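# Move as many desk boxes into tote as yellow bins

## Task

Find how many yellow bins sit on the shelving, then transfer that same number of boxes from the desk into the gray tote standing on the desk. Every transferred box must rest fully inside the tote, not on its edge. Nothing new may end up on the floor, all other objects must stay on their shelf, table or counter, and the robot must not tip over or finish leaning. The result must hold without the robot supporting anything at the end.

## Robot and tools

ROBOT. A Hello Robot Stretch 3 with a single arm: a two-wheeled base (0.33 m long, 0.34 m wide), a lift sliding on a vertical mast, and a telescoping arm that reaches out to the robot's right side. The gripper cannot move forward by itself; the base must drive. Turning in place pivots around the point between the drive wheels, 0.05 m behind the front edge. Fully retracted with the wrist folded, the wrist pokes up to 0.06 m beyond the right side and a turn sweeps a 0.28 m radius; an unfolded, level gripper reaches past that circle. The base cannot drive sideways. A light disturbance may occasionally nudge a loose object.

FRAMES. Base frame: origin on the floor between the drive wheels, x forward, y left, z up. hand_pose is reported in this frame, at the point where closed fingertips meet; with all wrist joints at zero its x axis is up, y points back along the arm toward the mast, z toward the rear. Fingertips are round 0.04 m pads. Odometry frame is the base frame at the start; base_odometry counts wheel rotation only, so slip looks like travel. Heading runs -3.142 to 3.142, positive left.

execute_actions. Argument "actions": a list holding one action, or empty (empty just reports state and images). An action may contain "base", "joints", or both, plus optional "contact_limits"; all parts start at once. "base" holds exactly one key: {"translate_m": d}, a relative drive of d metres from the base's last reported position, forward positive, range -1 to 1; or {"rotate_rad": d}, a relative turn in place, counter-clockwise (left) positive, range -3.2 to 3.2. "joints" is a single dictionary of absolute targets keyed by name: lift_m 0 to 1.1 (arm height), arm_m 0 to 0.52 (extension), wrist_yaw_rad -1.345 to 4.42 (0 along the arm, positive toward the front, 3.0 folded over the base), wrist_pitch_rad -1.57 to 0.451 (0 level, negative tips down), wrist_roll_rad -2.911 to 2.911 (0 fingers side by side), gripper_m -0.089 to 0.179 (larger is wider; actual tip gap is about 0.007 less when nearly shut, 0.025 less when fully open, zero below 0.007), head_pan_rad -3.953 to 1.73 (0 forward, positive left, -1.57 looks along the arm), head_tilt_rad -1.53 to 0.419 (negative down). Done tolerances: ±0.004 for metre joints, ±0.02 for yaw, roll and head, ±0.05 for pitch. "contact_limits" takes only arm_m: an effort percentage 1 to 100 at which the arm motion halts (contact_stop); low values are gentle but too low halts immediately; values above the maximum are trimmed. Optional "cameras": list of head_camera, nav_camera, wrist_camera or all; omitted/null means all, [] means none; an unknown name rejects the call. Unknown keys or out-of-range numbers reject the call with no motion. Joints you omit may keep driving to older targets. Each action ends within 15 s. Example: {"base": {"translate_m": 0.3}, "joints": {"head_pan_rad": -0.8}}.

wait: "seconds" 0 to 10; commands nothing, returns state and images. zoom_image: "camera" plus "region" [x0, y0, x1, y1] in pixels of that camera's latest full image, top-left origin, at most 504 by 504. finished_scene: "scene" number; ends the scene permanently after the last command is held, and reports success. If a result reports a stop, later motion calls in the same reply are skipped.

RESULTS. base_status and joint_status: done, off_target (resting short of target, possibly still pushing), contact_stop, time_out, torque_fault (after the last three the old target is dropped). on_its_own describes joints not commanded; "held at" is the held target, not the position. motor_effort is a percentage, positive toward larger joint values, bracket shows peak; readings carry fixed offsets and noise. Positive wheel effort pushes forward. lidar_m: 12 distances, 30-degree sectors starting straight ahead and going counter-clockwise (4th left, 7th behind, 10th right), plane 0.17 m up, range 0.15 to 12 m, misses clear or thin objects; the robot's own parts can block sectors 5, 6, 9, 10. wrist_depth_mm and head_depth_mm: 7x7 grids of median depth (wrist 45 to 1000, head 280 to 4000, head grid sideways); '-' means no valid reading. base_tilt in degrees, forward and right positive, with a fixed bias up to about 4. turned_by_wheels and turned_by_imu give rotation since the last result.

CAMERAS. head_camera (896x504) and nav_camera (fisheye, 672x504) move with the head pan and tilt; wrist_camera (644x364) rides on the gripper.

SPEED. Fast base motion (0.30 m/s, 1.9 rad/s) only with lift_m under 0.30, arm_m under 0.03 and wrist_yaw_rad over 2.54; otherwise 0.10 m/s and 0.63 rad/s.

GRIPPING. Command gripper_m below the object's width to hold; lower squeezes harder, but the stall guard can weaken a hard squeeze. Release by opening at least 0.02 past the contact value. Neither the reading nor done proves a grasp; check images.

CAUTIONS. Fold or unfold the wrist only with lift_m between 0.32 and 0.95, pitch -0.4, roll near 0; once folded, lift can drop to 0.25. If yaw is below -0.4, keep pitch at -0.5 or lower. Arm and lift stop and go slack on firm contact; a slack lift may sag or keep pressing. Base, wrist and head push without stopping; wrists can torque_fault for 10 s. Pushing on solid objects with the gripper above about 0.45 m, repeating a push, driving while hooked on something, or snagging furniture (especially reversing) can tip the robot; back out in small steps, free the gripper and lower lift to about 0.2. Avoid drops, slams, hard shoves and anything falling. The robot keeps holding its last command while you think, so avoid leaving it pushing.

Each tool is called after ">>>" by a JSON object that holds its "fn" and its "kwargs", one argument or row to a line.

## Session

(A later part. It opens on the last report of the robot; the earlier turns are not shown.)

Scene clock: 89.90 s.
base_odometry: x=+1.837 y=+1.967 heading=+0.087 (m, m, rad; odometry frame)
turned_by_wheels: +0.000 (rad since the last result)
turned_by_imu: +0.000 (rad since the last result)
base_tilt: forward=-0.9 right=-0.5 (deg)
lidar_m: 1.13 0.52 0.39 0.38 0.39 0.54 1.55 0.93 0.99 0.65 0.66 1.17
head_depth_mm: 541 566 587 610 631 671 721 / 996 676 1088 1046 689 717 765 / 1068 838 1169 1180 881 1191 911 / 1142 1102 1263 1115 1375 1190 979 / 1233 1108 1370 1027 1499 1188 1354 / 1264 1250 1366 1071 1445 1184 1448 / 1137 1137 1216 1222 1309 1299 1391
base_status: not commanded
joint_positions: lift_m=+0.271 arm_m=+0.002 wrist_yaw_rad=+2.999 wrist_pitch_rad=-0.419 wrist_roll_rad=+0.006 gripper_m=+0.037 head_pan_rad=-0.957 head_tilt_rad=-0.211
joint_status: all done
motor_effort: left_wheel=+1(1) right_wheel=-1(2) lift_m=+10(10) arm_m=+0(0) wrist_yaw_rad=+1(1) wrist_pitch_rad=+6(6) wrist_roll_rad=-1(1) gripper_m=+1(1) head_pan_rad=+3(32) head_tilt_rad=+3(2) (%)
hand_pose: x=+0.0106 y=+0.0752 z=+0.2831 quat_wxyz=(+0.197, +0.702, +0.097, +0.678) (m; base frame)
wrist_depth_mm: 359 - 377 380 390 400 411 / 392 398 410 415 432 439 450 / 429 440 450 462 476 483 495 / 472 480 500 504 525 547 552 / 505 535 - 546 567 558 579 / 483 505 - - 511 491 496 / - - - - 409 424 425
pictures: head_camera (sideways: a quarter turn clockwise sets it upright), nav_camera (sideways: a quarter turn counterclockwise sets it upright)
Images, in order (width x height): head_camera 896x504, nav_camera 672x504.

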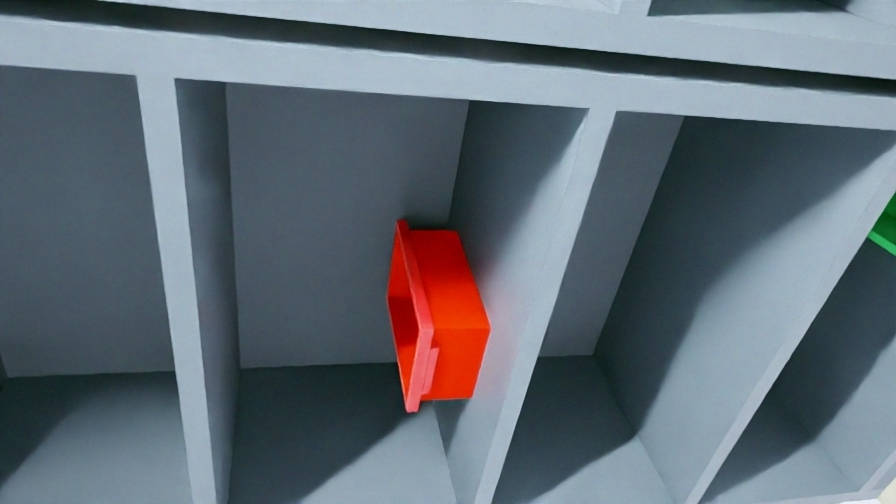

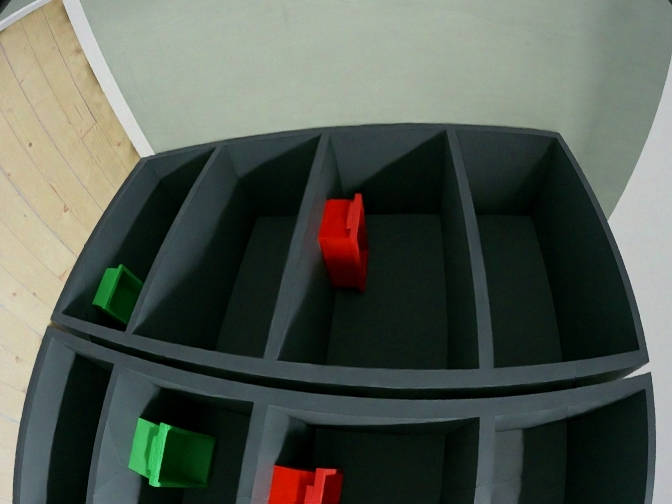

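>>> {"fn": "execute_actions", "kwargs": {
  "actions": [
    {"base": {"rotate_rad": -3.1416}, "joints": {"head_pan_rad": 1.2, "head_tilt_rad": -0.3}}
  ],
  "cameras": ["wrist_camera", "nav_camera"]
}}

>>> {"fn": "execute_actions", "kwargs": {
  "actions": [
    {"base": {"translate_m": 1.0}}
  ],
  "cameras": ["wrist_camera", "nav_camera"]
}}

Scene clock: 107.03 s.
base_odometry: x=+1.837 y=+1.967 heading=-3.055 (m, m, rad; odometry frame)
turned_by_wheels: -3.142 (rad since the last result)
turned_by_imu: -3.167 (rad since the last result)
base_tilt: forward=-0.9 right=-0.5 (deg)
lidar_m: 1.62 0.94 1.00 0.65 0.67 1.17 1.13 0.52 0.39 0.38 0.39 0.55
head_depth_mm: 868 917 958 927 1031 1030 1130 / 983 1061 1135 957 1226 1066 1269 / 981 1084 1167 955 1327 1069 1264 / 941 1038 1115 953 1270 1068 923 / 635 994 1066 946 1230 1061 894 / 641 964 1013 732 1116 1017 864 / 552 925 974 708 706 1024 837
base_status: done
joint_positions: lift_m=+0.271 arm_m=+0.002 wrist_yaw_rad=+2.999 wrist_pitch_rad=-0.419 wrist_roll_rad=+0.006 gripper_m=+0.037 head_pan_rad=+1.193 head_tilt_rad=-0.297
joint_status: all done
motor_effort: left_wheel=+1(11) right_wheel=-2(5) lift_m=+10(10) arm_m=+0(0) wrist_yaw_rad=+1(1) wrist_pitch_rad=+6(6) wrist_roll_rad=+0(0) gripper_m=+0(0) head_pan_rad=+3(40) head_tilt_rad=+0(11) (%)
hand_pose: x=+0.0106 y=+0.0752 z=+0.2831 quat_wxyz=(+0.197, +0.702, +0.097, +0.678) (m; base frame)
wrist_depth_mm: 988 - 860 - - - 757 / - 808 911 - - - 756 / 771 790 784 781 791 815 814 / 729 733 740 736 737 733 750 / 579 576 - 588 615 591 594 / 493 509 - - 507 491 488 / - - - - 407 421 420
pictures: nav_camera (sideways: a quarter turn counterclockwise sets it upright), wrist_camera
Images, in order (width x height): nav_camera 672x504, wrist_camera 644x364.

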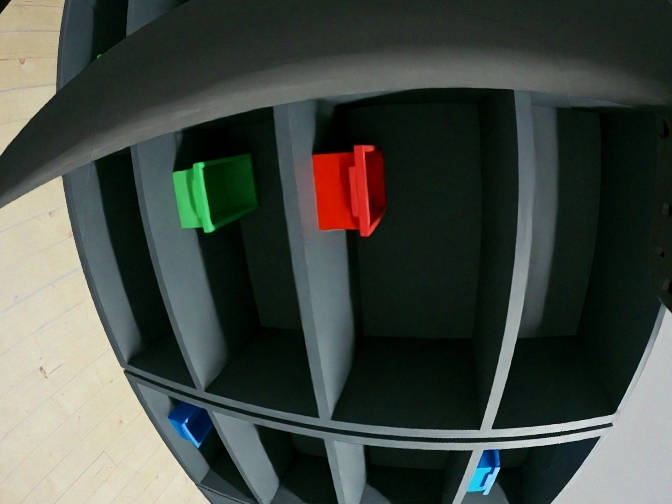

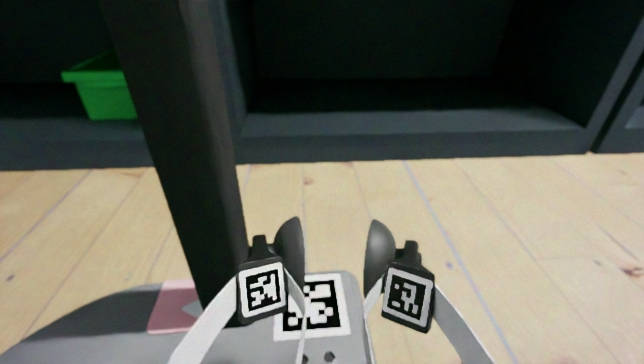

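Scene clock: 112.07 s.
base_odometry: x=+0.840 y=+1.880 heading=-3.055 (m, m, rad; odometry frame)
turned_by_wheels: +0.000 (rad since the last result)
turned_by_imu: +0.001 (rad since the last result)
base_tilt: forward=-0.9 right=-0.5 (deg)
lidar_m: 1.74 0.87 0.69 0.67 0.64 1.30 1.43 0.56 0.42 0.40 0.42 0.59
head_depth_mm: 771 836 871 869 924 970 1056 / 892 964 1035 957 1110 1071 1193 / 952 1057 1134 954 1290 1072 1227 / 632 1015 1083 954 1263 1066 896 / 560 970 1036 947 1190 1066 867 / 546 933 995 943 708 1066 840 / 531 903 957 942 663 1065 837
base_status: done
joint_positions: lift_m=+0.271 arm_m=+0.002 wrist_yaw_rad=+2.999 wrist_pitch_rad=-0.419 wrist_roll_rad=+0.006 gripper_m=+0.037 head_pan_rad=+1.193 head_tilt_rad=-0.297
joint_status: not commanded
motor_effort: left_wheel=+1(9) right_wheel=-2(5) lift_m=+10(10) arm_m=+0(0) wrist_yaw_rad=+1(1) wrist_pitch_rad=+6(6) wrist_roll_rad=-1(1) gripper_m=+0(0) head_pan_rad=+4(4) head_tilt_rad=-1(2) (%)
hand_pose: x=+0.0106 y=+0.0752 z=+0.2831 quat_wxyz=(+0.197, +0.702, +0.097, +0.678) (m; base frame)
wrist_depth_mm: 974 - 995 - - 996 676 / - - - 987 - 988 732 / 773 766 787 782 781 801 794 / 719 735 746 722 739 734 732 / 583 589 - 591 616 588 602 / 488 506 - - 511 484 495 / - - - - 410 424 423
pictures: nav_camera (sideways: a quarter turn counterclockwise sets it upright), wrist_camera
Images, in order (width x height): nav_camera 672x504, wrist_camera 644x364.

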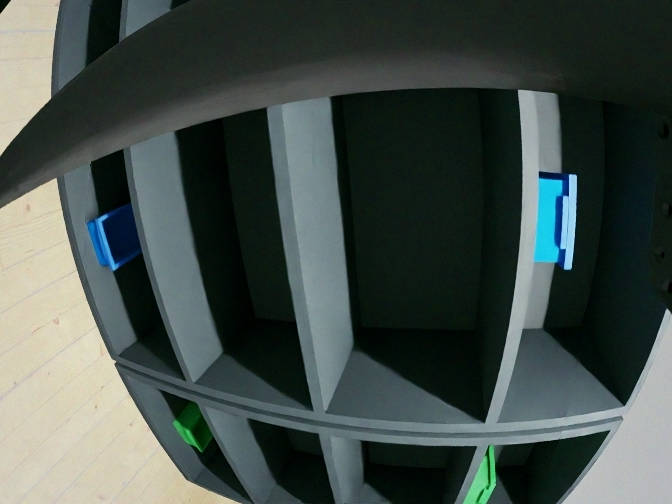

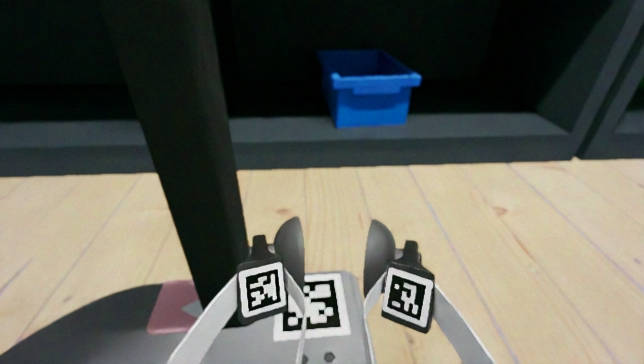

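>>> {"fn": "execute_actions", "kwargs": {
  "actions": [
    {"base": {"translate_m": 1.0}}
  ],
  "cameras": ["wrist_camera", "nav_camera"]
}}

>>> {"fn": "execute_actions", "kwargs": {
  "actions": [
    {"base": {"translate_m": 1.0}, "joints": {"head_pan_rad": 0.6, "head_tilt_rad": -0.5}}
  ],
  "cameras": ["nav_camera"]
}}

Scene clock: 119.10 s.
base_odometry: x=-0.156 y=+1.793 heading=-3.054 (m, m, rad; odometry frame)
turned_by_wheels: +0.000 (rad since the last result)
turned_by_imu: +0.001 (rad since the last result)
base_tilt: forward=-0.9 right=-0.5 (deg)
lidar_m: 1.62 0.81 0.69 0.70 0.77 1.00 1.52 0.59 0.44 0.43 0.45 0.63
head_depth_mm: 691 751 784 801 837 910 1005 / 627 887 932 895 981 1010 1035 / 630 1017 1082 956 1179 1070 924 / 547 984 1056 951 1211 1067 868 / 536 944 1008 950 710 1067 839 / 519 911 967 947 667 1064 839 / 484 877 930 942 628 1064 839
base_status: done
joint_positions: lift_m=+0.271 arm_m=+0.002 wrist_yaw_rad=+2.999 wrist_pitch_rad=-0.419 wrist_roll_rad=+0.006 gripper_m=+0.037 head_pan_rad=+1.193 head_tilt_rad=-0.297
joint_status: not commanded
motor_effort: left_wheel=+1(10) right_wheel=-1(3) lift_m=+10(10) arm_m=-1(0) wrist_yaw_rad=+0(0) wrist_pitch_rad=+6(6) wrist_roll_rad=-1(0) gripper_m=+1(1) head_pan_rad=+2(3) head_tilt_rad=-1(1) (%)
hand_pose: x=+0.0106 y=+0.0752 z=+0.2831 quat_wxyz=(+0.197, +0.702, +0.097, +0.678) (m; base frame)
wrist_depth_mm: 966 - - 990 - 922 658 / - 613 - - 883 910 730 / 776 693 794 774 794 788 934 / 698 697 715 733 736 737 741 / 589 590 - 583 614 584 604 / 483 503 - - 508 494 493 / - - - - 405 428 425
pictures: nav_camera (sideways: a quarter turn counterclockwise sets it upright), wrist_camera
Images, in order (width x height): nav_camera 672x504, wrist_camera 644x364.

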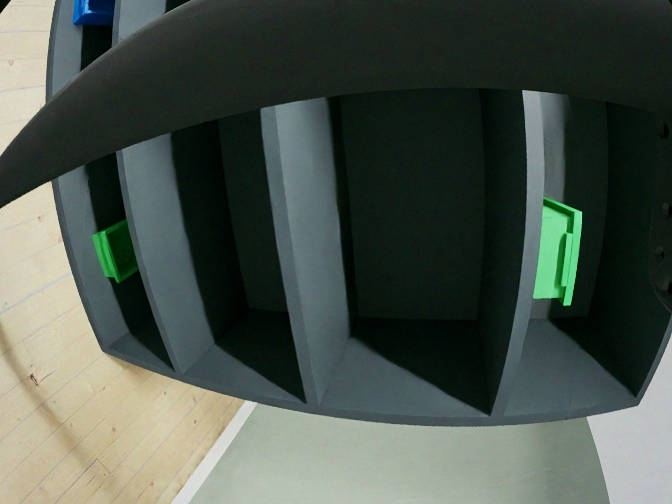

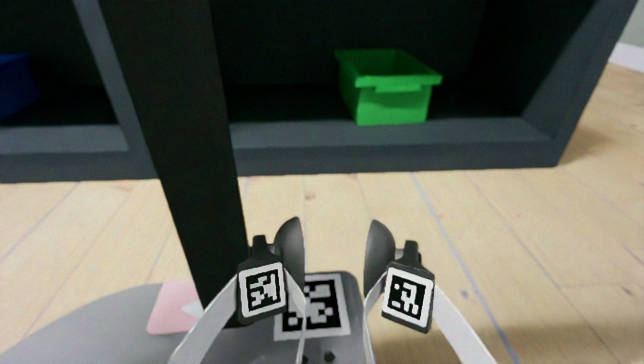

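Scene clock: 124.13 s.
base_odometry: x=-1.152 y=+1.706 heading=-3.054 (m, m, rad; odometry frame)
turned_by_wheels: +0.000 (rad since the last result)
turned_by_imu: +0.001 (rad since the last result)
base_tilt: forward=-0.9 right=-0.5 (deg)
lidar_m: 0.63 0.66 0.92 2.76 0.96 0.97 1.62 0.63 0.47 0.46 0.48 0.65
head_depth_mm: 504 542 590 646 716 798 904 / 535 580 634 697 780 882 1010 / 569 621 684 760 856 982 1142 / 612 671 743 836 951 1107 1210 / 657 728 816 924 1072 1276 1241 / 713 795 902 1041 1227 1410 1242 / 776 875 1006 1186 1427 1488 1236
base_status: done
joint_positions: lift_m=+0.271 arm_m=+0.002 wrist_yaw_rad=+2.999 wrist_pitch_rad=-0.419 wrist_roll_rad=+0.006 gripper_m=+0.037 head_pan_rad=+0.607 head_tilt_rad=-0.494
joint_status: all done
motor_effort: left_wheel=+1(9) right_wheel=-1(3) lift_m=+10(10) arm_m=+0(1) wrist_yaw_rad=+1(0) wrist_pitch_rad=+6(6) wrist_roll_rad=+0(1) gripper_m=+1(0) head_pan_rad=-3(34) head_tilt_rad=-3(16) (%)
hand_pose: x=+0.0106 y=+0.0752 z=+0.2831 quat_wxyz=(+0.197, +0.702, +0.097, +0.678) (m; base frame)
wrist_depth_mm: 558 - - - - - 699 / 818 677 - - - - 705 / 732 669 986 968 956 946 695 / 669 692 731 745 734 744 684 / 582 577 - 586 613 587 594 / 491 501 - - 507 495 499 / - - - - 410 422 422
pictures: nav_camera (sideways: a quarter turn counterclockwise sets it upright)
Images, in order (width x height): nav_camera 672x504.

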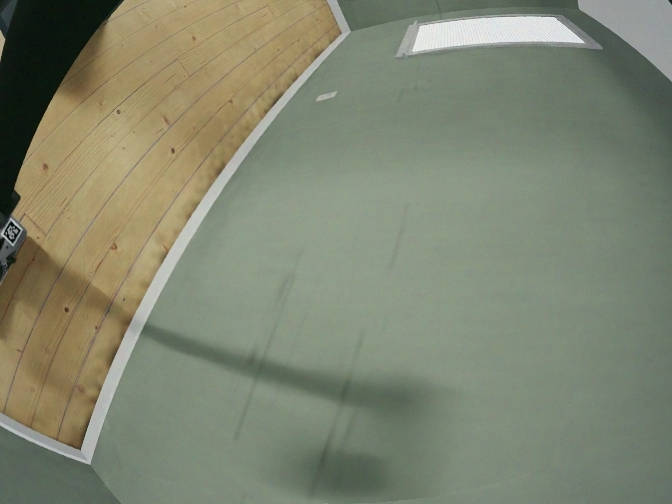

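>>> {"fn": "execute_actions", "kwargs": {
  "actions": [
    {"base": {"rotate_rad": 1.49}, "joints": {"head_pan_rad": 0.3, "head_tilt_rad": -0.6}}
  ],
  "cameras": []
}}

>>> {"fn": "execute_actions", "kwargs": {
  "actions": [
    {"base": {"translate_m": 1.0}, "joints": {"head_pan_rad": 0.75, "head_tilt_rad": -0.4}}
  ],
  "cameras": ["head_camera", "nav_camera"]
}}

Scene clock: 173.10 s.
base_odometry: x=-1.152 y=+1.706 heading=-1.564 (m, m, rad; odometry frame)
turned_by_wheels: +1.490 (rad since the last result)
turned_by_imu: +1.498 (rad since the last result)
base_tilt: forward=-0.9 right=-0.5 (deg)
lidar_m: 1.99 0.68 0.96 1.93 0.70 0.48 0.46 0.47 0.61 0.63 0.64 0.84
head_depth_mm: 2674 2987 3090 2198 1707 1403 1185 / 2729 3054 3078 2206 1712 1394 1184 / 2780 3105 3053 2184 1704 1395 1182 / 2860 3121 3002 2189 1694 1397 1179 / 2934 3062 2874 2009 1532 1379 1180 / 779 831 887 953 1026 1156 1179 / 634 667 704 759 927 1306 1177
base_status: done
joint_positions: lift_m=+0.271 arm_m=+0.002 wrist_yaw_rad=+2.999 wrist_pitch_rad=-0.419 wrist_roll_rad=+0.006 gripper_m=+0.037 head_pan_rad=+0.307 head_tilt_rad=-0.593
joint_status: all done
motor_effort: left_wheel=-1(8) right_wheel=+1(7) lift_m=+10(10) arm_m=-1(0) wrist_yaw_rad=+0(1) wrist_pitch_rad=+6(6) wrist_roll_rad=-1(1) gripper_m=+0(0) head_pan_rad=-3(24) head_tilt_rad=-3(11) (%)
hand_pose: x=+0.0106 y=+0.0751 z=+0.2831 quat_wxyz=(+0.197, +0.702, +0.097, +0.678) (m; base frame)
wrist_depth_mm: 696 - - - - - - / 678 943 - - - 991 827 / 665 886 974 958 976 858 606 / 643 729 716 729 726 734 644 / 573 574 - 589 613 583 587 / 484 507 - - 511 490 493 / - - - - 406 419 422
pictures: none
No camera images: the call's "cameras" was empty. Leave "cameras" out to get every camera's image.

Scene clock: 178.13 s.
base_odometry: x=-1.146 y=+0.706 heading=-1.565 (m, m, rad; odometry frame)
turned_by_wheels: +0.000 (rad since the last result)
turned_by_imu: +0.001 (rad since the last result)
base_tilt: forward=-0.9 right=-0.5 (deg)
lidar_m: 1.80 2.00 2.77 0.45 0.46 0.61 1.45 0.86 0.60 0.57 0.58 0.76
head_depth_mm: 1990 2119 2273 2457 2104 1622 1318 / 2137 2284 2372 2574 2121 1615 1311 / 2305 2477 2362 2797 2094 1615 1309 / 2480 2695 2346 2579 2094 1608 1304 / 2692 2945 2521 2984 2093 1615 1304 / 2926 3245 3373 2940 2089 1608 1308 / 3233 3614 3910 2957 2070 1609 1302
base_status: done
joint_positions: lift_m=+0.271 arm_m=+0.002 wrist_yaw_rad=+2.999 wrist_pitch_rad=-0.419 wrist_roll_rad=+0.006 gripper_m=+0.037 head_pan_rad=+0.743 head_tilt_rad=-0.408
joint_status: all done
motor_effort: left_wheel=-2(6) right_wheel=+0(6) lift_m=+10(10) arm_m=-1(0) wrist_yaw_rad=+1(1) wrist_pitch_rad=+6(6) wrist_roll_rad=+0(0) gripper_m=-1(0) head_pan_rad=+4(30) head_tilt_rad=+3(16) (%)
hand_pose: x=+0.0106 y=+0.0751 z=+0.2831 quat_wxyz=(+0.197, +0.702, +0.097, +0.678) (m; base frame)
wrist_depth_mm: 409 - 444 - - - - / 448 456 479 - - - - / 478 501 517 974 1000 987 994 / 531 557 583 739 742 733 736 / 570 578 - 584 625 595 591 / 486 506 - - 506 492 488 / - - - - 410 423 422
pictures: head_camera (sideways: a quarter turn clockwise sets it upright), nav_camera (sideways: a quarter turn counterclockwise sets it upright)
Images, in order (width x height): head_camera 896x504, nav_camera 672x504.

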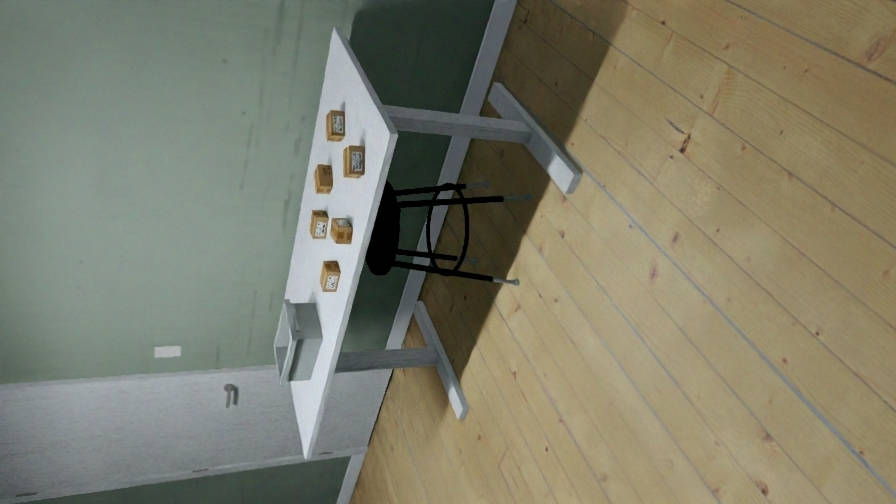

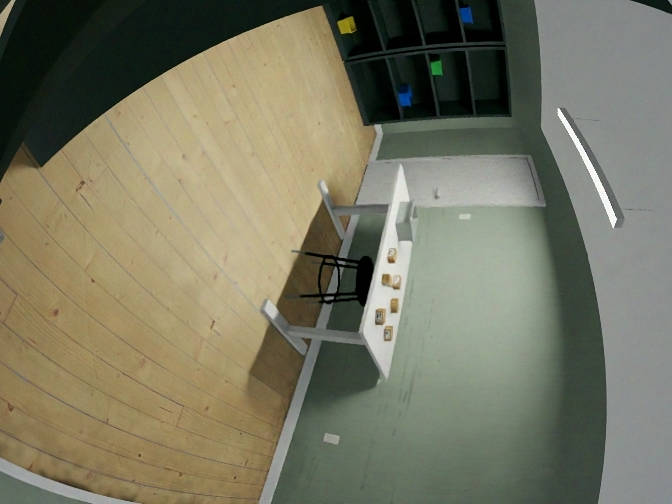

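>>> {"fn": "execute_actions", "kwargs": {
  "actions": [
    {"base": {"rotate_rad": 0.958}, "joints": {"head_pan_rad": -0.2, "head_tilt_rad": -0.5}}
  ],
  "cameras": []
}}

>>> {"fn": "execute_actions", "kwargs": {
  "actions": [
    {"base": {"translate_m": 1.0}, "joints": {"head_pan_rad": -0.3, "head_tilt_rad": -0.5}}
  ],
  "cameras": ["head_camera", "nav_camera"]
}}

Scene clock: 184.30 s.
base_odometry: x=-1.146 y=+0.706 heading=-0.607 (m, m, rad; odometry frame)
turned_by_wheels: +0.958 (rad since the last result)
turned_by_imu: +0.964 (rad since the last result)
base_tilt: forward=-0.9 right=-0.5 (deg)
lidar_m: 2.78 0.45 0.46 0.56 1.45 0.96 0.62 0.57 0.57 0.70 1.41 1.99
head_depth_mm: 2006 2166 2321 2441 1894 1507 1250 / 2142 2330 2082 2336 1886 1501 1242 / 2329 2516 2126 2553 1883 1502 1239 / 2515 2712 2257 2432 1885 1494 1240 / 2726 2923 3087 2541 1873 1499 1241 / 2940 3281 3641 2553 1881 1493 1237 / 3298 3751 3881 2525 1870 1497 1240
base_status: done
joint_positions: lift_m=+0.271 arm_m=+0.002 wrist_yaw_rad=+2.999 wrist_pitch_rad=-0.419 wrist_roll_rad=+0.006 gripper_m=+0.037 head_pan_rad=-0.193 head_tilt_rad=-0.494
joint_status: all done
motor_effort: left_wheel=-2(8) right_wheel=+1(5) lift_m=+10(10) arm_m=+0(0) wrist_yaw_rad=+0(0) wrist_pitch_rad=+6(6) wrist_roll_rad=-1(1) gripper_m=+0(1) head_pan_rad=-3(40) head_tilt_rad=-2(10) (%)
hand_pose: x=+0.0106 y=+0.0751 z=+0.2831 quat_wxyz=(+0.197, +0.702, +0.097, +0.678) (m; base frame)
wrist_depth_mm: - - - - 510 414 354 / - - - - 543 448 376 / 988 970 973 867 579 462 422 / 727 735 739 748 629 492 695 / 587 581 - 583 594 539 584 / 485 508 - - 504 490 493 / - - - - 409 422 417
pictures: none
No camera images: the call's "cameras" was empty. Leave "cameras" out to get every camera's image.

Scene clock: 189.33 s.
base_odometry: x=-0.324 y=+0.136 heading=-0.607 (m, m, rad; odometry frame)
turned_by_wheels: +0.000 (rad since the last result)
turned_by_imu: +0.001 (rad since the last result)
base_tilt: forward=-0.9 right=-0.5 (deg)
lidar_m: 1.79 2.95 1.05 0.68 0.61 0.62 1.47 1.34 1.35 1.67 1.19 1.14
head_depth_mm: 1395 1506 1594 1138 1822 1466 1247 / 1481 1606 1668 1137 1889 1498 1243 / 1564 1714 1749 1217 1880 1500 1239 / 1673 1839 1736 1258 1810 1500 1239 / 1788 1985 1489 2239 1877 1493 1242 / 1923 2153 1501 2203 1880 1488 1238 / 2056 2311 2408 2525 1874 1491 1235
base_status: done
joint_positions: lift_m=+0.271 arm_m=+0.002 wrist_yaw_rad=+2.999 wrist_pitch_rad=-0.419 wrist_roll_rad=+0.006 gripper_m=+0.037 head_pan_rad=-0.293 head_tilt_rad=-0.495
joint_status: all done
motor_effort: left_wheel=-2(6) right_wheel=+1(6) lift_m=+10(10) arm_m=+0(0) wrist_yaw_rad=+1(0) wrist_pitch_rad=+6(6) wrist_roll_rad=+0(1) gripper_m=-1(1) head_pan_rad=-2(12) head_tilt_rad=-3(1) (%)
hand_pose: x=+0.0106 y=+0.0751 z=+0.2831 quat_wxyz=(+0.197, +0.702, +0.097, +0.678) (m; base frame)
wrist_depth_mm: 474 - 683 856 - - - / 490 550 754 931 - - - / 519 581 816 922 975 965 999 / 546 637 727 736 728 728 750 / 563 581 - 585 614 593 598 / 482 509 - - 507 491 494 / - - - - 405 420 427
pictures: head_camera (sideways: a quarter turn clockwise sets it upright), nav_camera (sideways: a quarter turn counterclockwise sets it upright)
Images, in order (width x height): head_camera 896x504, nav_camera 672x504.

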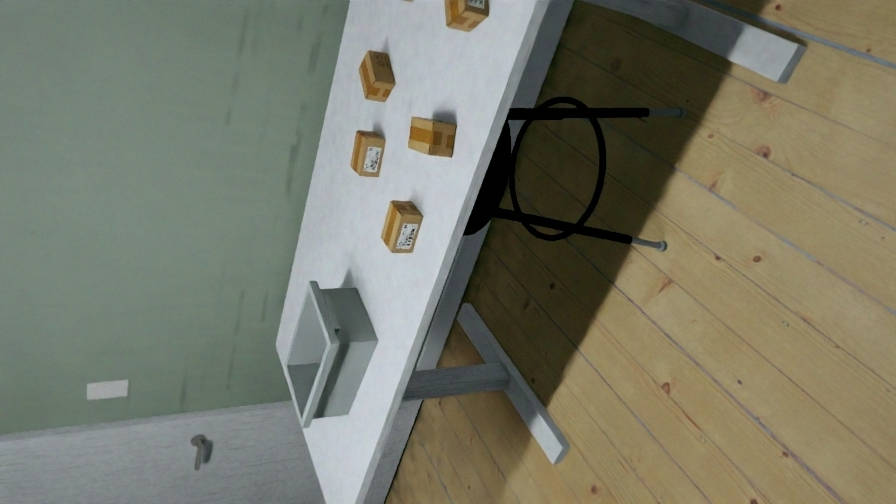

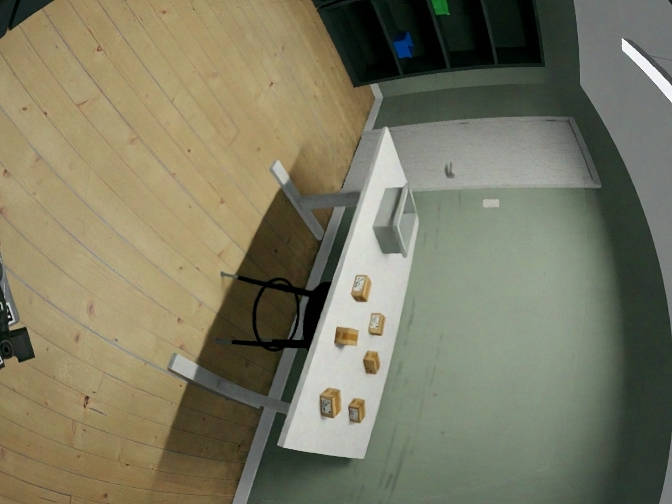

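>>> {"fn": "execute_actions", "kwargs": {
  "actions": [
    {"base": {"translate_m": 0.77}, "joints": {"lift_m": 0.94, "head_pan_rad": -0.8, "head_tilt_rad": -0.8}}
  ],
  "cameras": ["head_camera", "nav_camera"]
}}

Scene clock: 203.60 s.
base_odometry: x=+0.308 y=-0.304 heading=-0.607 (m, m, rad; odometry frame)
turned_by_wheels: +0.000 (rad since the last result)
turned_by_imu: +0.001 (rad since the last result)
base_tilt: forward=-0.9 right=-0.5 (deg)
lidar_m: 1.02 2.34 1.86 1.20 1.09 1.10 1.36 1.94 1.95 0.67 0.49 0.77
head_depth_mm: 992 1119 892 708 662 - 1135 / 1005 1132 946 766 674 1255 1113 / 1012 1138 886 745 690 1262 1110 / 1020 1137 941 743 690 1238 1114 / 1032 1139 941 763 688 1262 1110 / 1043 1157 908 760 1366 1255 1110 / 1051 1165 824 721 1362 1255 1106
base_status: done
joint_positions: lift_m=+0.939 arm_m=+0.002 wrist_yaw_rad=+2.999 wrist_pitch_rad=-0.419 wrist_roll_rad=+0.006 gripper_m=+0.037 head_pan_rad=-0.793 head_tilt_rad=-0.790
joint_status: all done
motor_effort: left_wheel=-2(8) right_wheel=+1(4) lift_m=+37(39) arm_m=+0(1) wrist_yaw_rad=+1(1) wrist_pitch_rad=+6(6) wrist_roll_rad=-1(1) gripper_m=+0(1) head_pan_rad=-3(31) head_tilt_rad=-4(18) (%)
hand_pose: x=+0.0106 y=+0.0752 z=+0.9517 quat_wxyz=(+0.196, +0.702, +0.097, +0.678) (m; base frame)
wrist_depth_mm: 841 - - - - - - / 904 982 - - - - - / 942 - - - - - - / 965 - - - - - - / - - - - - - - / - - - - - - - / - - - - - - -
pictures: head_camera (sideways: a quarter turn clockwise sets it upright), nav_camera (sideways: a quarter turn counterclockwise sets it upright)
Images, in order (width x height): head_camera 896x504, nav_camera 672x504.

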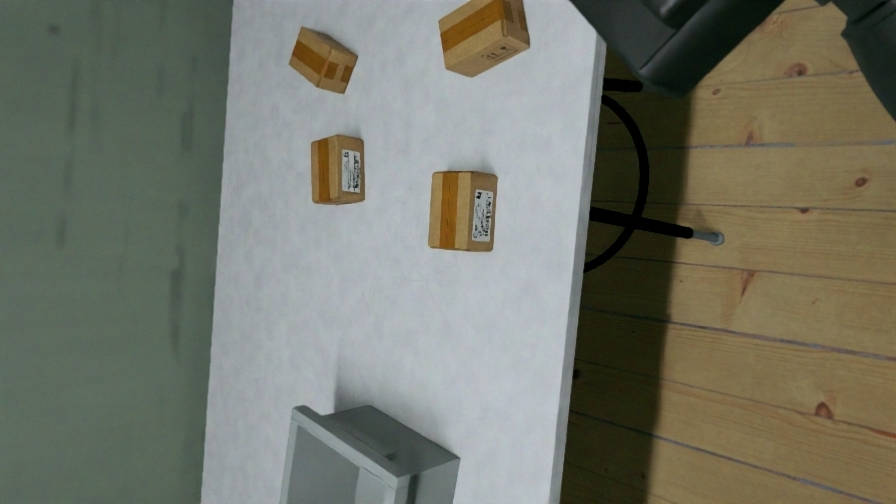

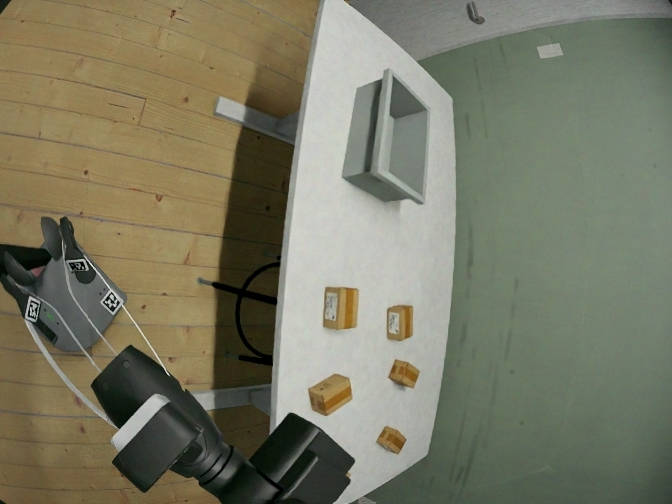

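>>> {"fn": "execute_actions", "kwargs": {
  "actions": [
    {"base": {"rotate_rad": 0.68}, "joints": {"wrist_yaw_rad": 0.0, "gripper_m": 0.16, "head_pan_rad": -1.5, "head_tilt_rad": -0.8}}
  ]
}}

Scene clock: 211.23 s.
base_odometry: x=+0.308 y=-0.304 heading=+0.073 (m, m, rad; odometry frame)
turned_by_wheels: +0.680 (rad since the last result)
turned_by_imu: +0.687 (rad since the last result)
base_tilt: forward=-0.9 right=-0.5 (deg)
lidar_m: 2.35 1.55 1.13 1.09 1.13 2.01 1.94 1.69 0.67 0.49 1.02 1.04
head_depth_mm: 1004 1135 922 837 - - 1087 / 1007 1136 917 810 - - 1104 / 1016 1134 866 - - - 1108 / 1022 1135 945 733 1136 1240 1110 / 1029 1144 943 761 687 1259 1108 / 1038 1151 936 761 1367 1260 1108 / 1043 1164 807 720 1363 1254 1111
base_status: done
joint_positions: lift_m=+0.939 arm_m=+0.002 wrist_yaw_rad=+0.002 wrist_pitch_rad=-0.419 wrist_roll_rad=+0.006 gripper_m=+0.160 head_pan_rad=-1.493 head_tilt_rad=-0.790
joint_status: all done
motor_effort: left_wheel=-2(6) right_wheel=+1(5) lift_m=+37(37) arm_m=-1(1) wrist_yaw_rad=-2(2) wrist_pitch_rad=+6(6) wrist_roll_rad=+0(1) gripper_m=+0(83) head_pan_rad=-4(38) head_tilt_rad=-4(3) (%)
hand_pose: x=-0.0211 y=-0.3711 z=+0.9517 quat_wxyz=(+0.690, +0.148, -0.693, -0.147) (m; base frame)
wrist_depth_mm: 966 899 879 866 873 861 855 / - 985 971 976 946 942 940 / 823 835 841 846 865 850 971 / 579 488 636 602 609 620 628 / 388 470 512 504 515 512 517 / 420 - 424 386 430 377 436 / 364 357 364 365 366 354 375
pictures: head_camera (sideways: a quarter turn clockwise sets it upright), nav_camera (sideways: a quarter turn counterclockwise sets it upright), wrist_camera
Images, in order (width x height): head_camera 896x504, nav_camera 672x504, wrist_camera 644x364.

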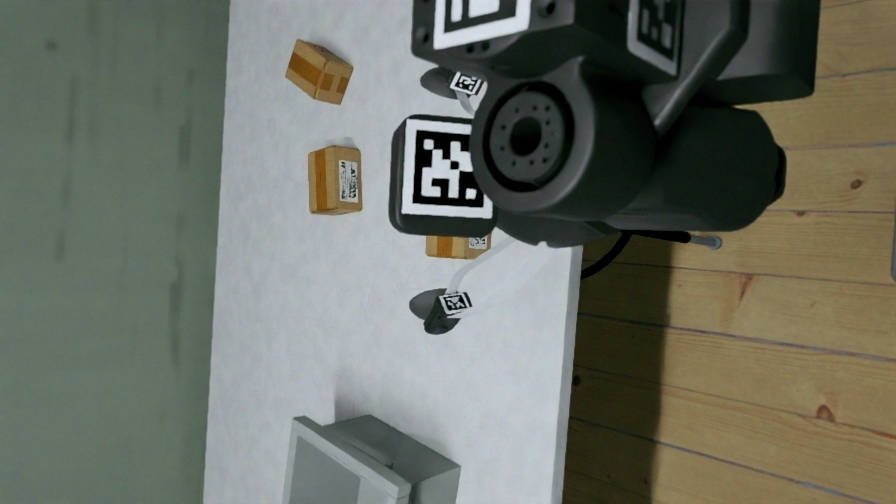

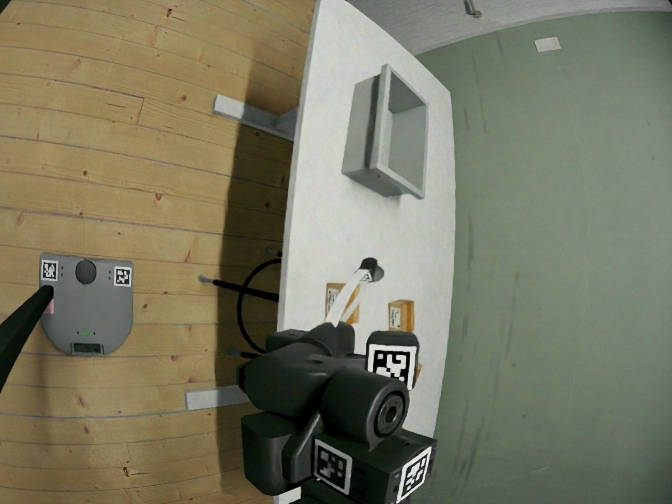

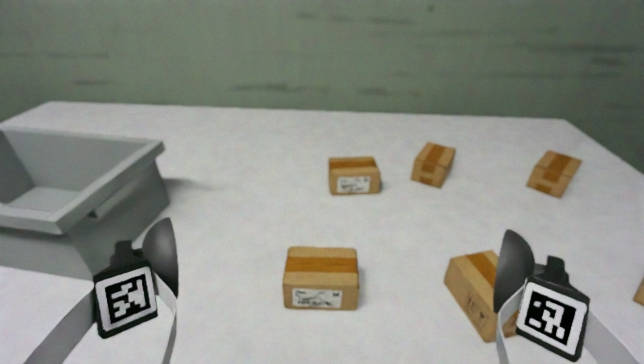

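>>> {"fn": "execute_actions", "kwargs": {
  "actions": [
    {"joints": {"lift_m": 0.98, "arm_m": 0.30, "wrist_pitch_rad": -1.57}}
  ]
}}

Scene clock: 221.60 s.
base_odometry: x=+0.308 y=-0.304 heading=+0.073 (m, m, rad; odometry frame)
turned_by_wheels: +0.000 (rad since the last result)
turned_by_imu: +0.000 (rad since the last result)
base_tilt: forward=-0.9 right=-0.4 (deg)
lidar_m: 2.35 1.56 1.13 1.09 1.14 2.01 1.94 1.70 0.67 0.49 1.02 1.04
head_depth_mm: - 1149 918 699 676 1267 1117 / - - 930 756 674 1261 1111 / 980 - - 725 689 1264 1113 / 1020 1132 941 714 689 1237 1111 / 1031 1147 941 762 688 1267 1110 / 1036 1149 936 763 1366 1261 1110 / 1044 1159 807 720 1365 1256 1104
base_status: not commanded
joint_positions: lift_m=+0.979 arm_m=+0.300 wrist_yaw_rad=+0.000 wrist_pitch_rad=-1.544 wrist_roll_rad=+0.006 gripper_m=+0.160 head_pan_rad=-1.493 head_tilt_rad=-0.790
joint_status: all done
joint sent to its limit — the command would take wrist_pitch_rad past its lower limit, so that joint was sent only as far as its limit.
motor_effort: left_wheel=-2(2) right_wheel=+1(1) lift_m=+37(39) arm_m=+5(6) wrist_yaw_rad=+0(2) wrist_pitch_rad=-2(7) wrist_roll_rad=+0(0) gripper_m=-1(2) head_pan_rad=-3(2) head_tilt_rad=-3(4) (%)
hand_pose: x=-0.0216 y=-0.4275 z=+0.8612 quat_wxyz=(+0.505, +0.492, -0.508, -0.495) (m; base frame)
wrist_depth_mm: 287 285 282 279 278 275 271 / 298 293 290 235 282 280 232 / 300 298 296 293 289 286 235 / 309 308 303 300 297 294 290 / - 314 311 307 304 301 299 / - - - - - - - / - - - - - - -
pictures: head_camera (sideways: a quarter turn clockwise sets it upright), nav_camera (sideways: a quarter turn counterclockwise sets it upright), wrist_camera
Images, in order (width x height): head_camera 896x504, nav_camera 672x504, wrist_camera 644x364.

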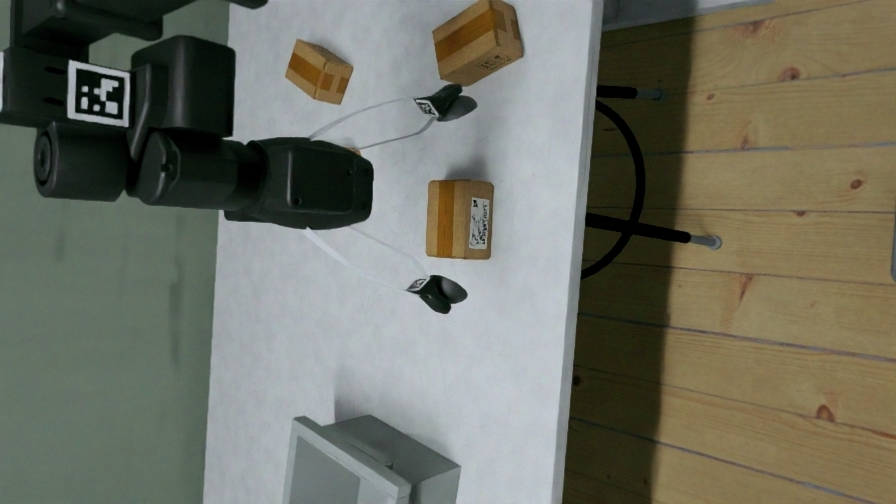

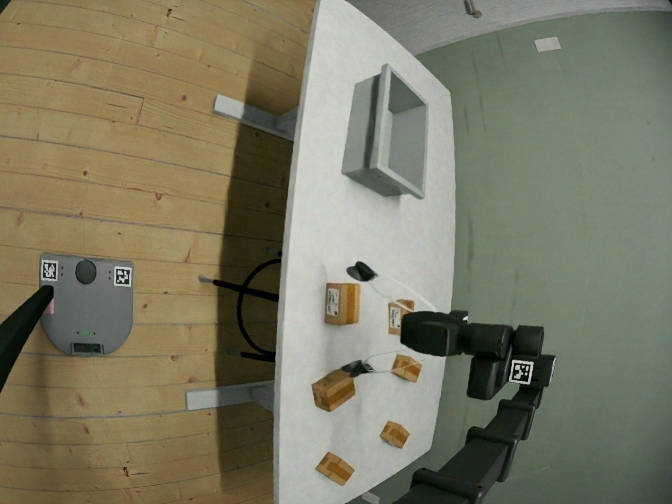

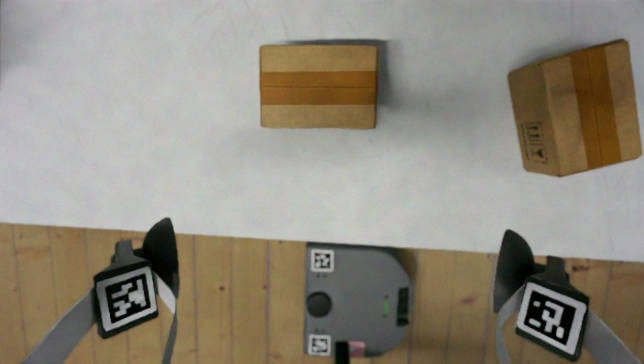

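>>> {"fn": "execute_actions", "kwargs": {
  "actions": [
    {"base": {"translate_m": 0.013}, "joints": {"lift_m": 0.93, "arm_m": 0.388, "gripper_m": 0.15}}
  ]
}}

Scene clock: 239.27 s.
base_odometry: x=+0.321 y=-0.303 heading=+0.073 (m, m, rad; odometry frame)
turned_by_wheels: +0.000 (rad since the last result)
turned_by_imu: +0.000 (rad since the last result)
base_tilt: forward=-0.9 right=-0.5 (deg)
lidar_m: 2.33 1.56 1.14 1.10 1.13 2.02 1.95 1.69 0.68 0.49 1.01 1.04
head_depth_mm: 972 - 889 716 676 1265 1114 / 970 1092 945 766 675 1268 1112 / 995 - 865 726 689 1264 1112 / 1028 1130 939 724 689 1237 1110 / 1030 1142 940 761 688 1261 1109 / 1036 1153 910 760 1367 1259 1106 / 1044 1158 828 719 1364 1258 1104
base_status: done
joint_positions: lift_m=+0.931 arm_m=+0.388 wrist_yaw_rad=+0.000 wrist_pitch_rad=-1.545 wrist_roll_rad=+0.006 gripper_m=+0.150 head_pan_rad=-1.493 head_tilt_rad=-0.790
joint_status: all done
motor_effort: left_wheel=-2(4) right_wheel=+1(5) lift_m=+10(34) arm_m=+5(5) wrist_yaw_rad=-1(0) wrist_pitch_rad=-2(2) wrist_roll_rad=-1(0) gripper_m=+0(50) head_pan_rad=-3(2) head_tilt_rad=-4(3) (%)
hand_pose: x=-0.0216 y=-0.5153 z=+0.8127 quat_wxyz=(+0.505, +0.492, -0.508, -0.495) (m; base frame)
wrist_depth_mm: 240 236 234 234 232 229 227 / 246 243 241 239 235 234 230 / 251 248 247 244 240 239 237 / 257 255 253 201 245 244 216 / 264 260 258 203 253 249 203 / 270 - 268 263 259 258 209 / - - 272 268 267 266 260
pictures: head_camera (sideways: a quarter turn clockwise sets it upright), nav_camera (sideways: a quarter turn counterclockwise sets it upright), wrist_camera
Images, in order (width x height): head_camera 896x504, nav_camera 672x504, wrist_camera 644x364.

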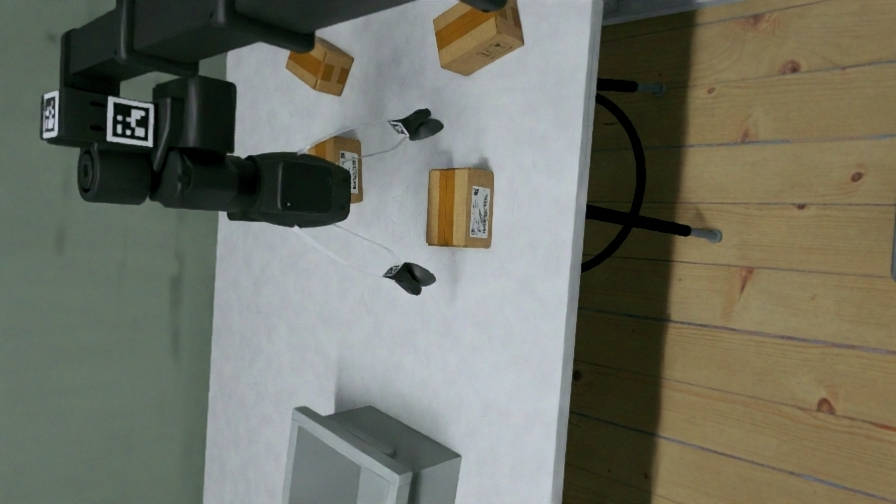

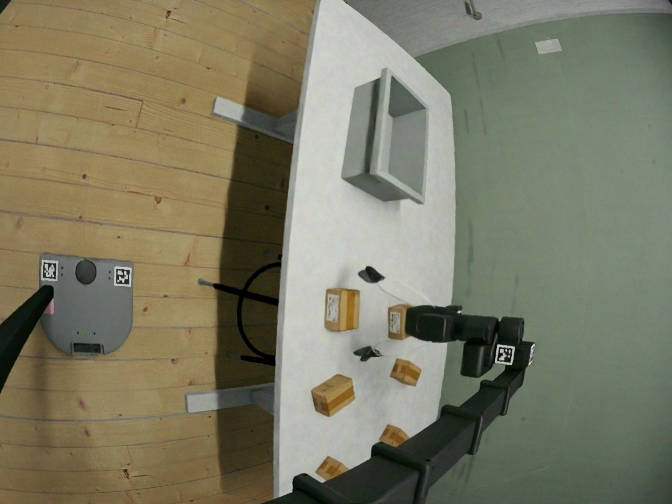

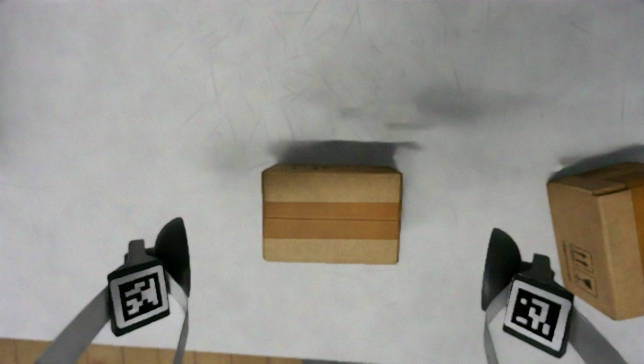

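>>> {"fn": "execute_actions", "kwargs": {
  "actions": [
    {"joints": {"lift_m": 0.878}}
  ],
  "cameras": ["head_camera", "wrist_camera"]
}}

Scene clock: 246.23 s.
base_odometry: x=+0.321 y=-0.303 heading=+0.073 (m, m, rad; odometry frame)
turned_by_wheels: +0.000 (rad since the last result)
turned_by_imu: +0.000 (rad since the last result)
base_tilt: forward=-0.9 right=-0.4 (deg)
lidar_m: 2.33 1.55 1.14 1.09 1.14 2.02 1.95 1.70 0.68 0.49 1.01 1.04
head_depth_mm: 1002 1106 - 706 682 1273 1114 / 1011 - 891 767 675 1266 1111 / 1016 - - 720 689 1255 1112 / 1023 1134 941 725 689 1238 1111 / 1029 1145 941 764 687 1263 1107 / 1034 1149 908 759 1362 1263 1108 / 1045 1162 826 720 1362 1260 1112
base_status: not commanded
joint_positions: lift_m=+0.879 arm_m=+0.388 wrist_yaw_rad=+0.000 wrist_pitch_rad=-1.545 wrist_roll_rad=+0.006 gripper_m=+0.150 head_pan_rad=-1.493 head_tilt_rad=-0.790
joint_status: all done
motor_effort: left_wheel=-2(2) right_wheel=+1(1) lift_m=+10(10) arm_m=+4(4) wrist_yaw_rad=-1(1) wrist_pitch_rad=-2(2) wrist_roll_rad=-1(0) gripper_m=+0(0) head_pan_rad=-2(4) head_tilt_rad=-3(3) (%)
hand_pose: x=-0.0216 y=-0.5153 z=+0.7607 quat_wxyz=(+0.505, +0.492, -0.508, -0.495) (m; base frame)
wrist_depth_mm: 188 186 185 183 181 179 178 / 192 191 189 188 185 184 183 / 197 195 195 193 189 189 185 / 202 201 197 155 193 192 189 / 207 205 201 149 149 197 195 / 213 - 209 153 154 203 199 / 218 217 214 211 209 208 205
pictures: head_camera (sideways: a quarter turn clockwise sets it upright), wrist_camera
Images, in order (width x height): head_camera 896x504, wrist_camera 644x364.

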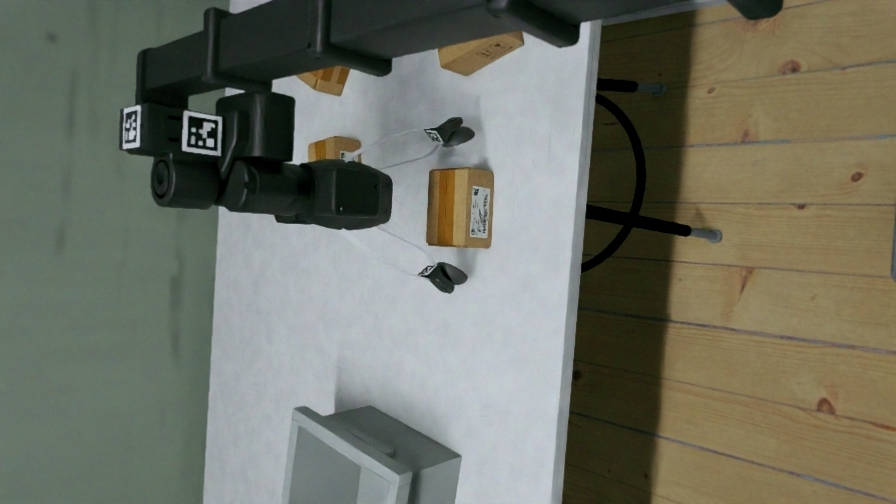

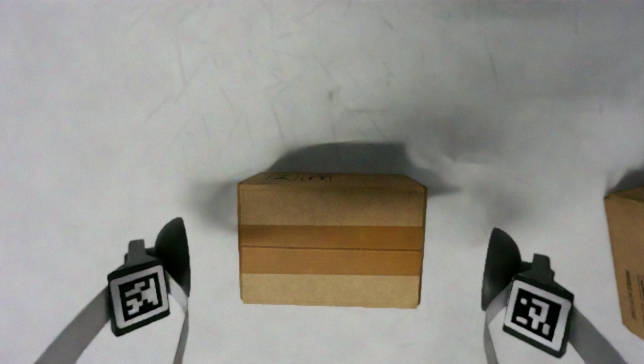

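>>> {"fn": "zoom_image", "kwargs": {
  "camera": "head_camera",
  "region": [330, 90, 590, 320]
}}

Region (330, 90, 590, 320) of head_camera's 896x504 image, scaled by 1.938, with more detail than that image has; it fills the top 446 rows of this view, and the rest is white.

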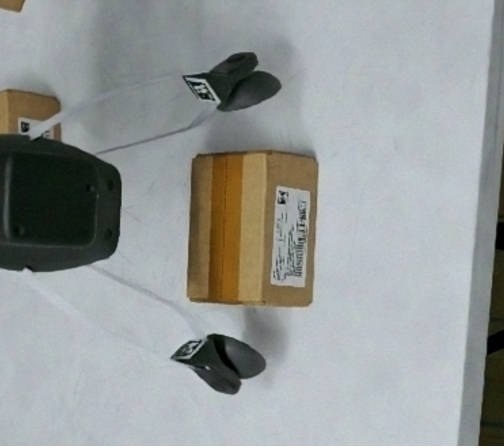

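>>> {"fn": "execute_actions", "kwargs": {
  "actions": [
    {"joints": {"lift_m": 0.866, "arm_m": 0.396}}
  ],
  "cameras": ["head_camera", "wrist_camera"]
}}

Scene clock: 257.37 s.
base_odometry: x=+0.321 y=-0.303 heading=+0.073 (m, m, rad; odometry frame)
turned_by_wheels: +0.000 (rad since the last result)
turned_by_imu: +0.000 (rad since the last result)
base_tilt: forward=-0.8 right=-0.4 (deg)
lidar_m: 2.34 1.55 1.13 1.09 1.13 2.02 1.95 1.69 0.68 0.49 1.01 1.04
head_depth_mm: 1004 1126 - - 682 1269 1113 / 1008 - 886 765 675 1270 1114 / 1015 1122 - 718 689 1260 1112 / 1025 1134 957 724 689 1241 1110 / 1031 1139 940 763 688 1261 1108 / 1037 1151 908 760 1365 1254 1110 / 1049 1159 826 720 1363 1257 1106
base_status: not commanded
joint_positions: lift_m=+0.867 arm_m=+0.396 wrist_yaw_rad=+0.000 wrist_pitch_rad=-1.545 wrist_roll_rad=+0.006 gripper_m=+0.150 head_pan_rad=-1.493 head_tilt_rad=-0.790
joint_status: all done
motor_effort: left_wheel=-2(2) right_wheel=+1(1) lift_m=+10(10) arm_m=+5(3) wrist_yaw_rad=+0(1) wrist_pitch_rad=-2(2) wrist_roll_rad=+0(1) gripper_m=+0(1) head_pan_rad=-2(2) head_tilt_rad=-3(3) (%)
hand_pose: x=-0.0216 y=-0.5232 z=+0.7487 quat_wxyz=(+0.505, +0.492, -0.507, -0.495) (m; base frame)
wrist_depth_mm: 176 175 173 171 169 169 167 / 181 180 177 175 174 172 170 / 185 184 182 180 178 176 174 / 190 188 187 183 182 180 179 / 193 193 141 136 136 185 182 / 200 - 194 139 140 190 187 / 204 203 202 198 195 195 191
pictures: head_camera (sideways: a quarter turn clockwise sets it upright), wrist_camera
Images, in order (width x height): head_camera 896x504, wrist_camera 644x364.

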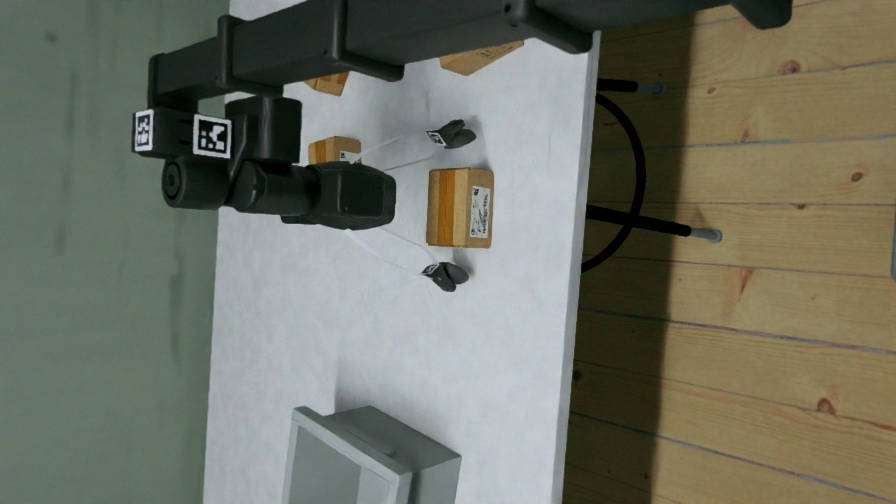

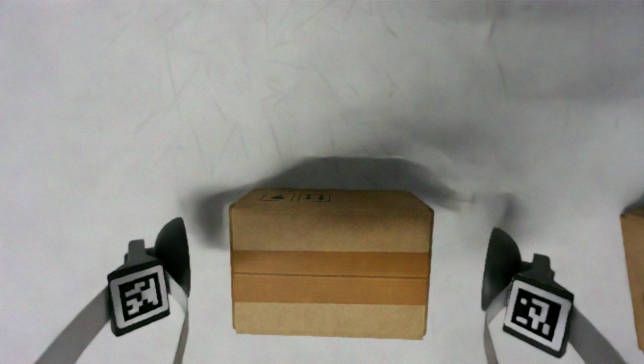

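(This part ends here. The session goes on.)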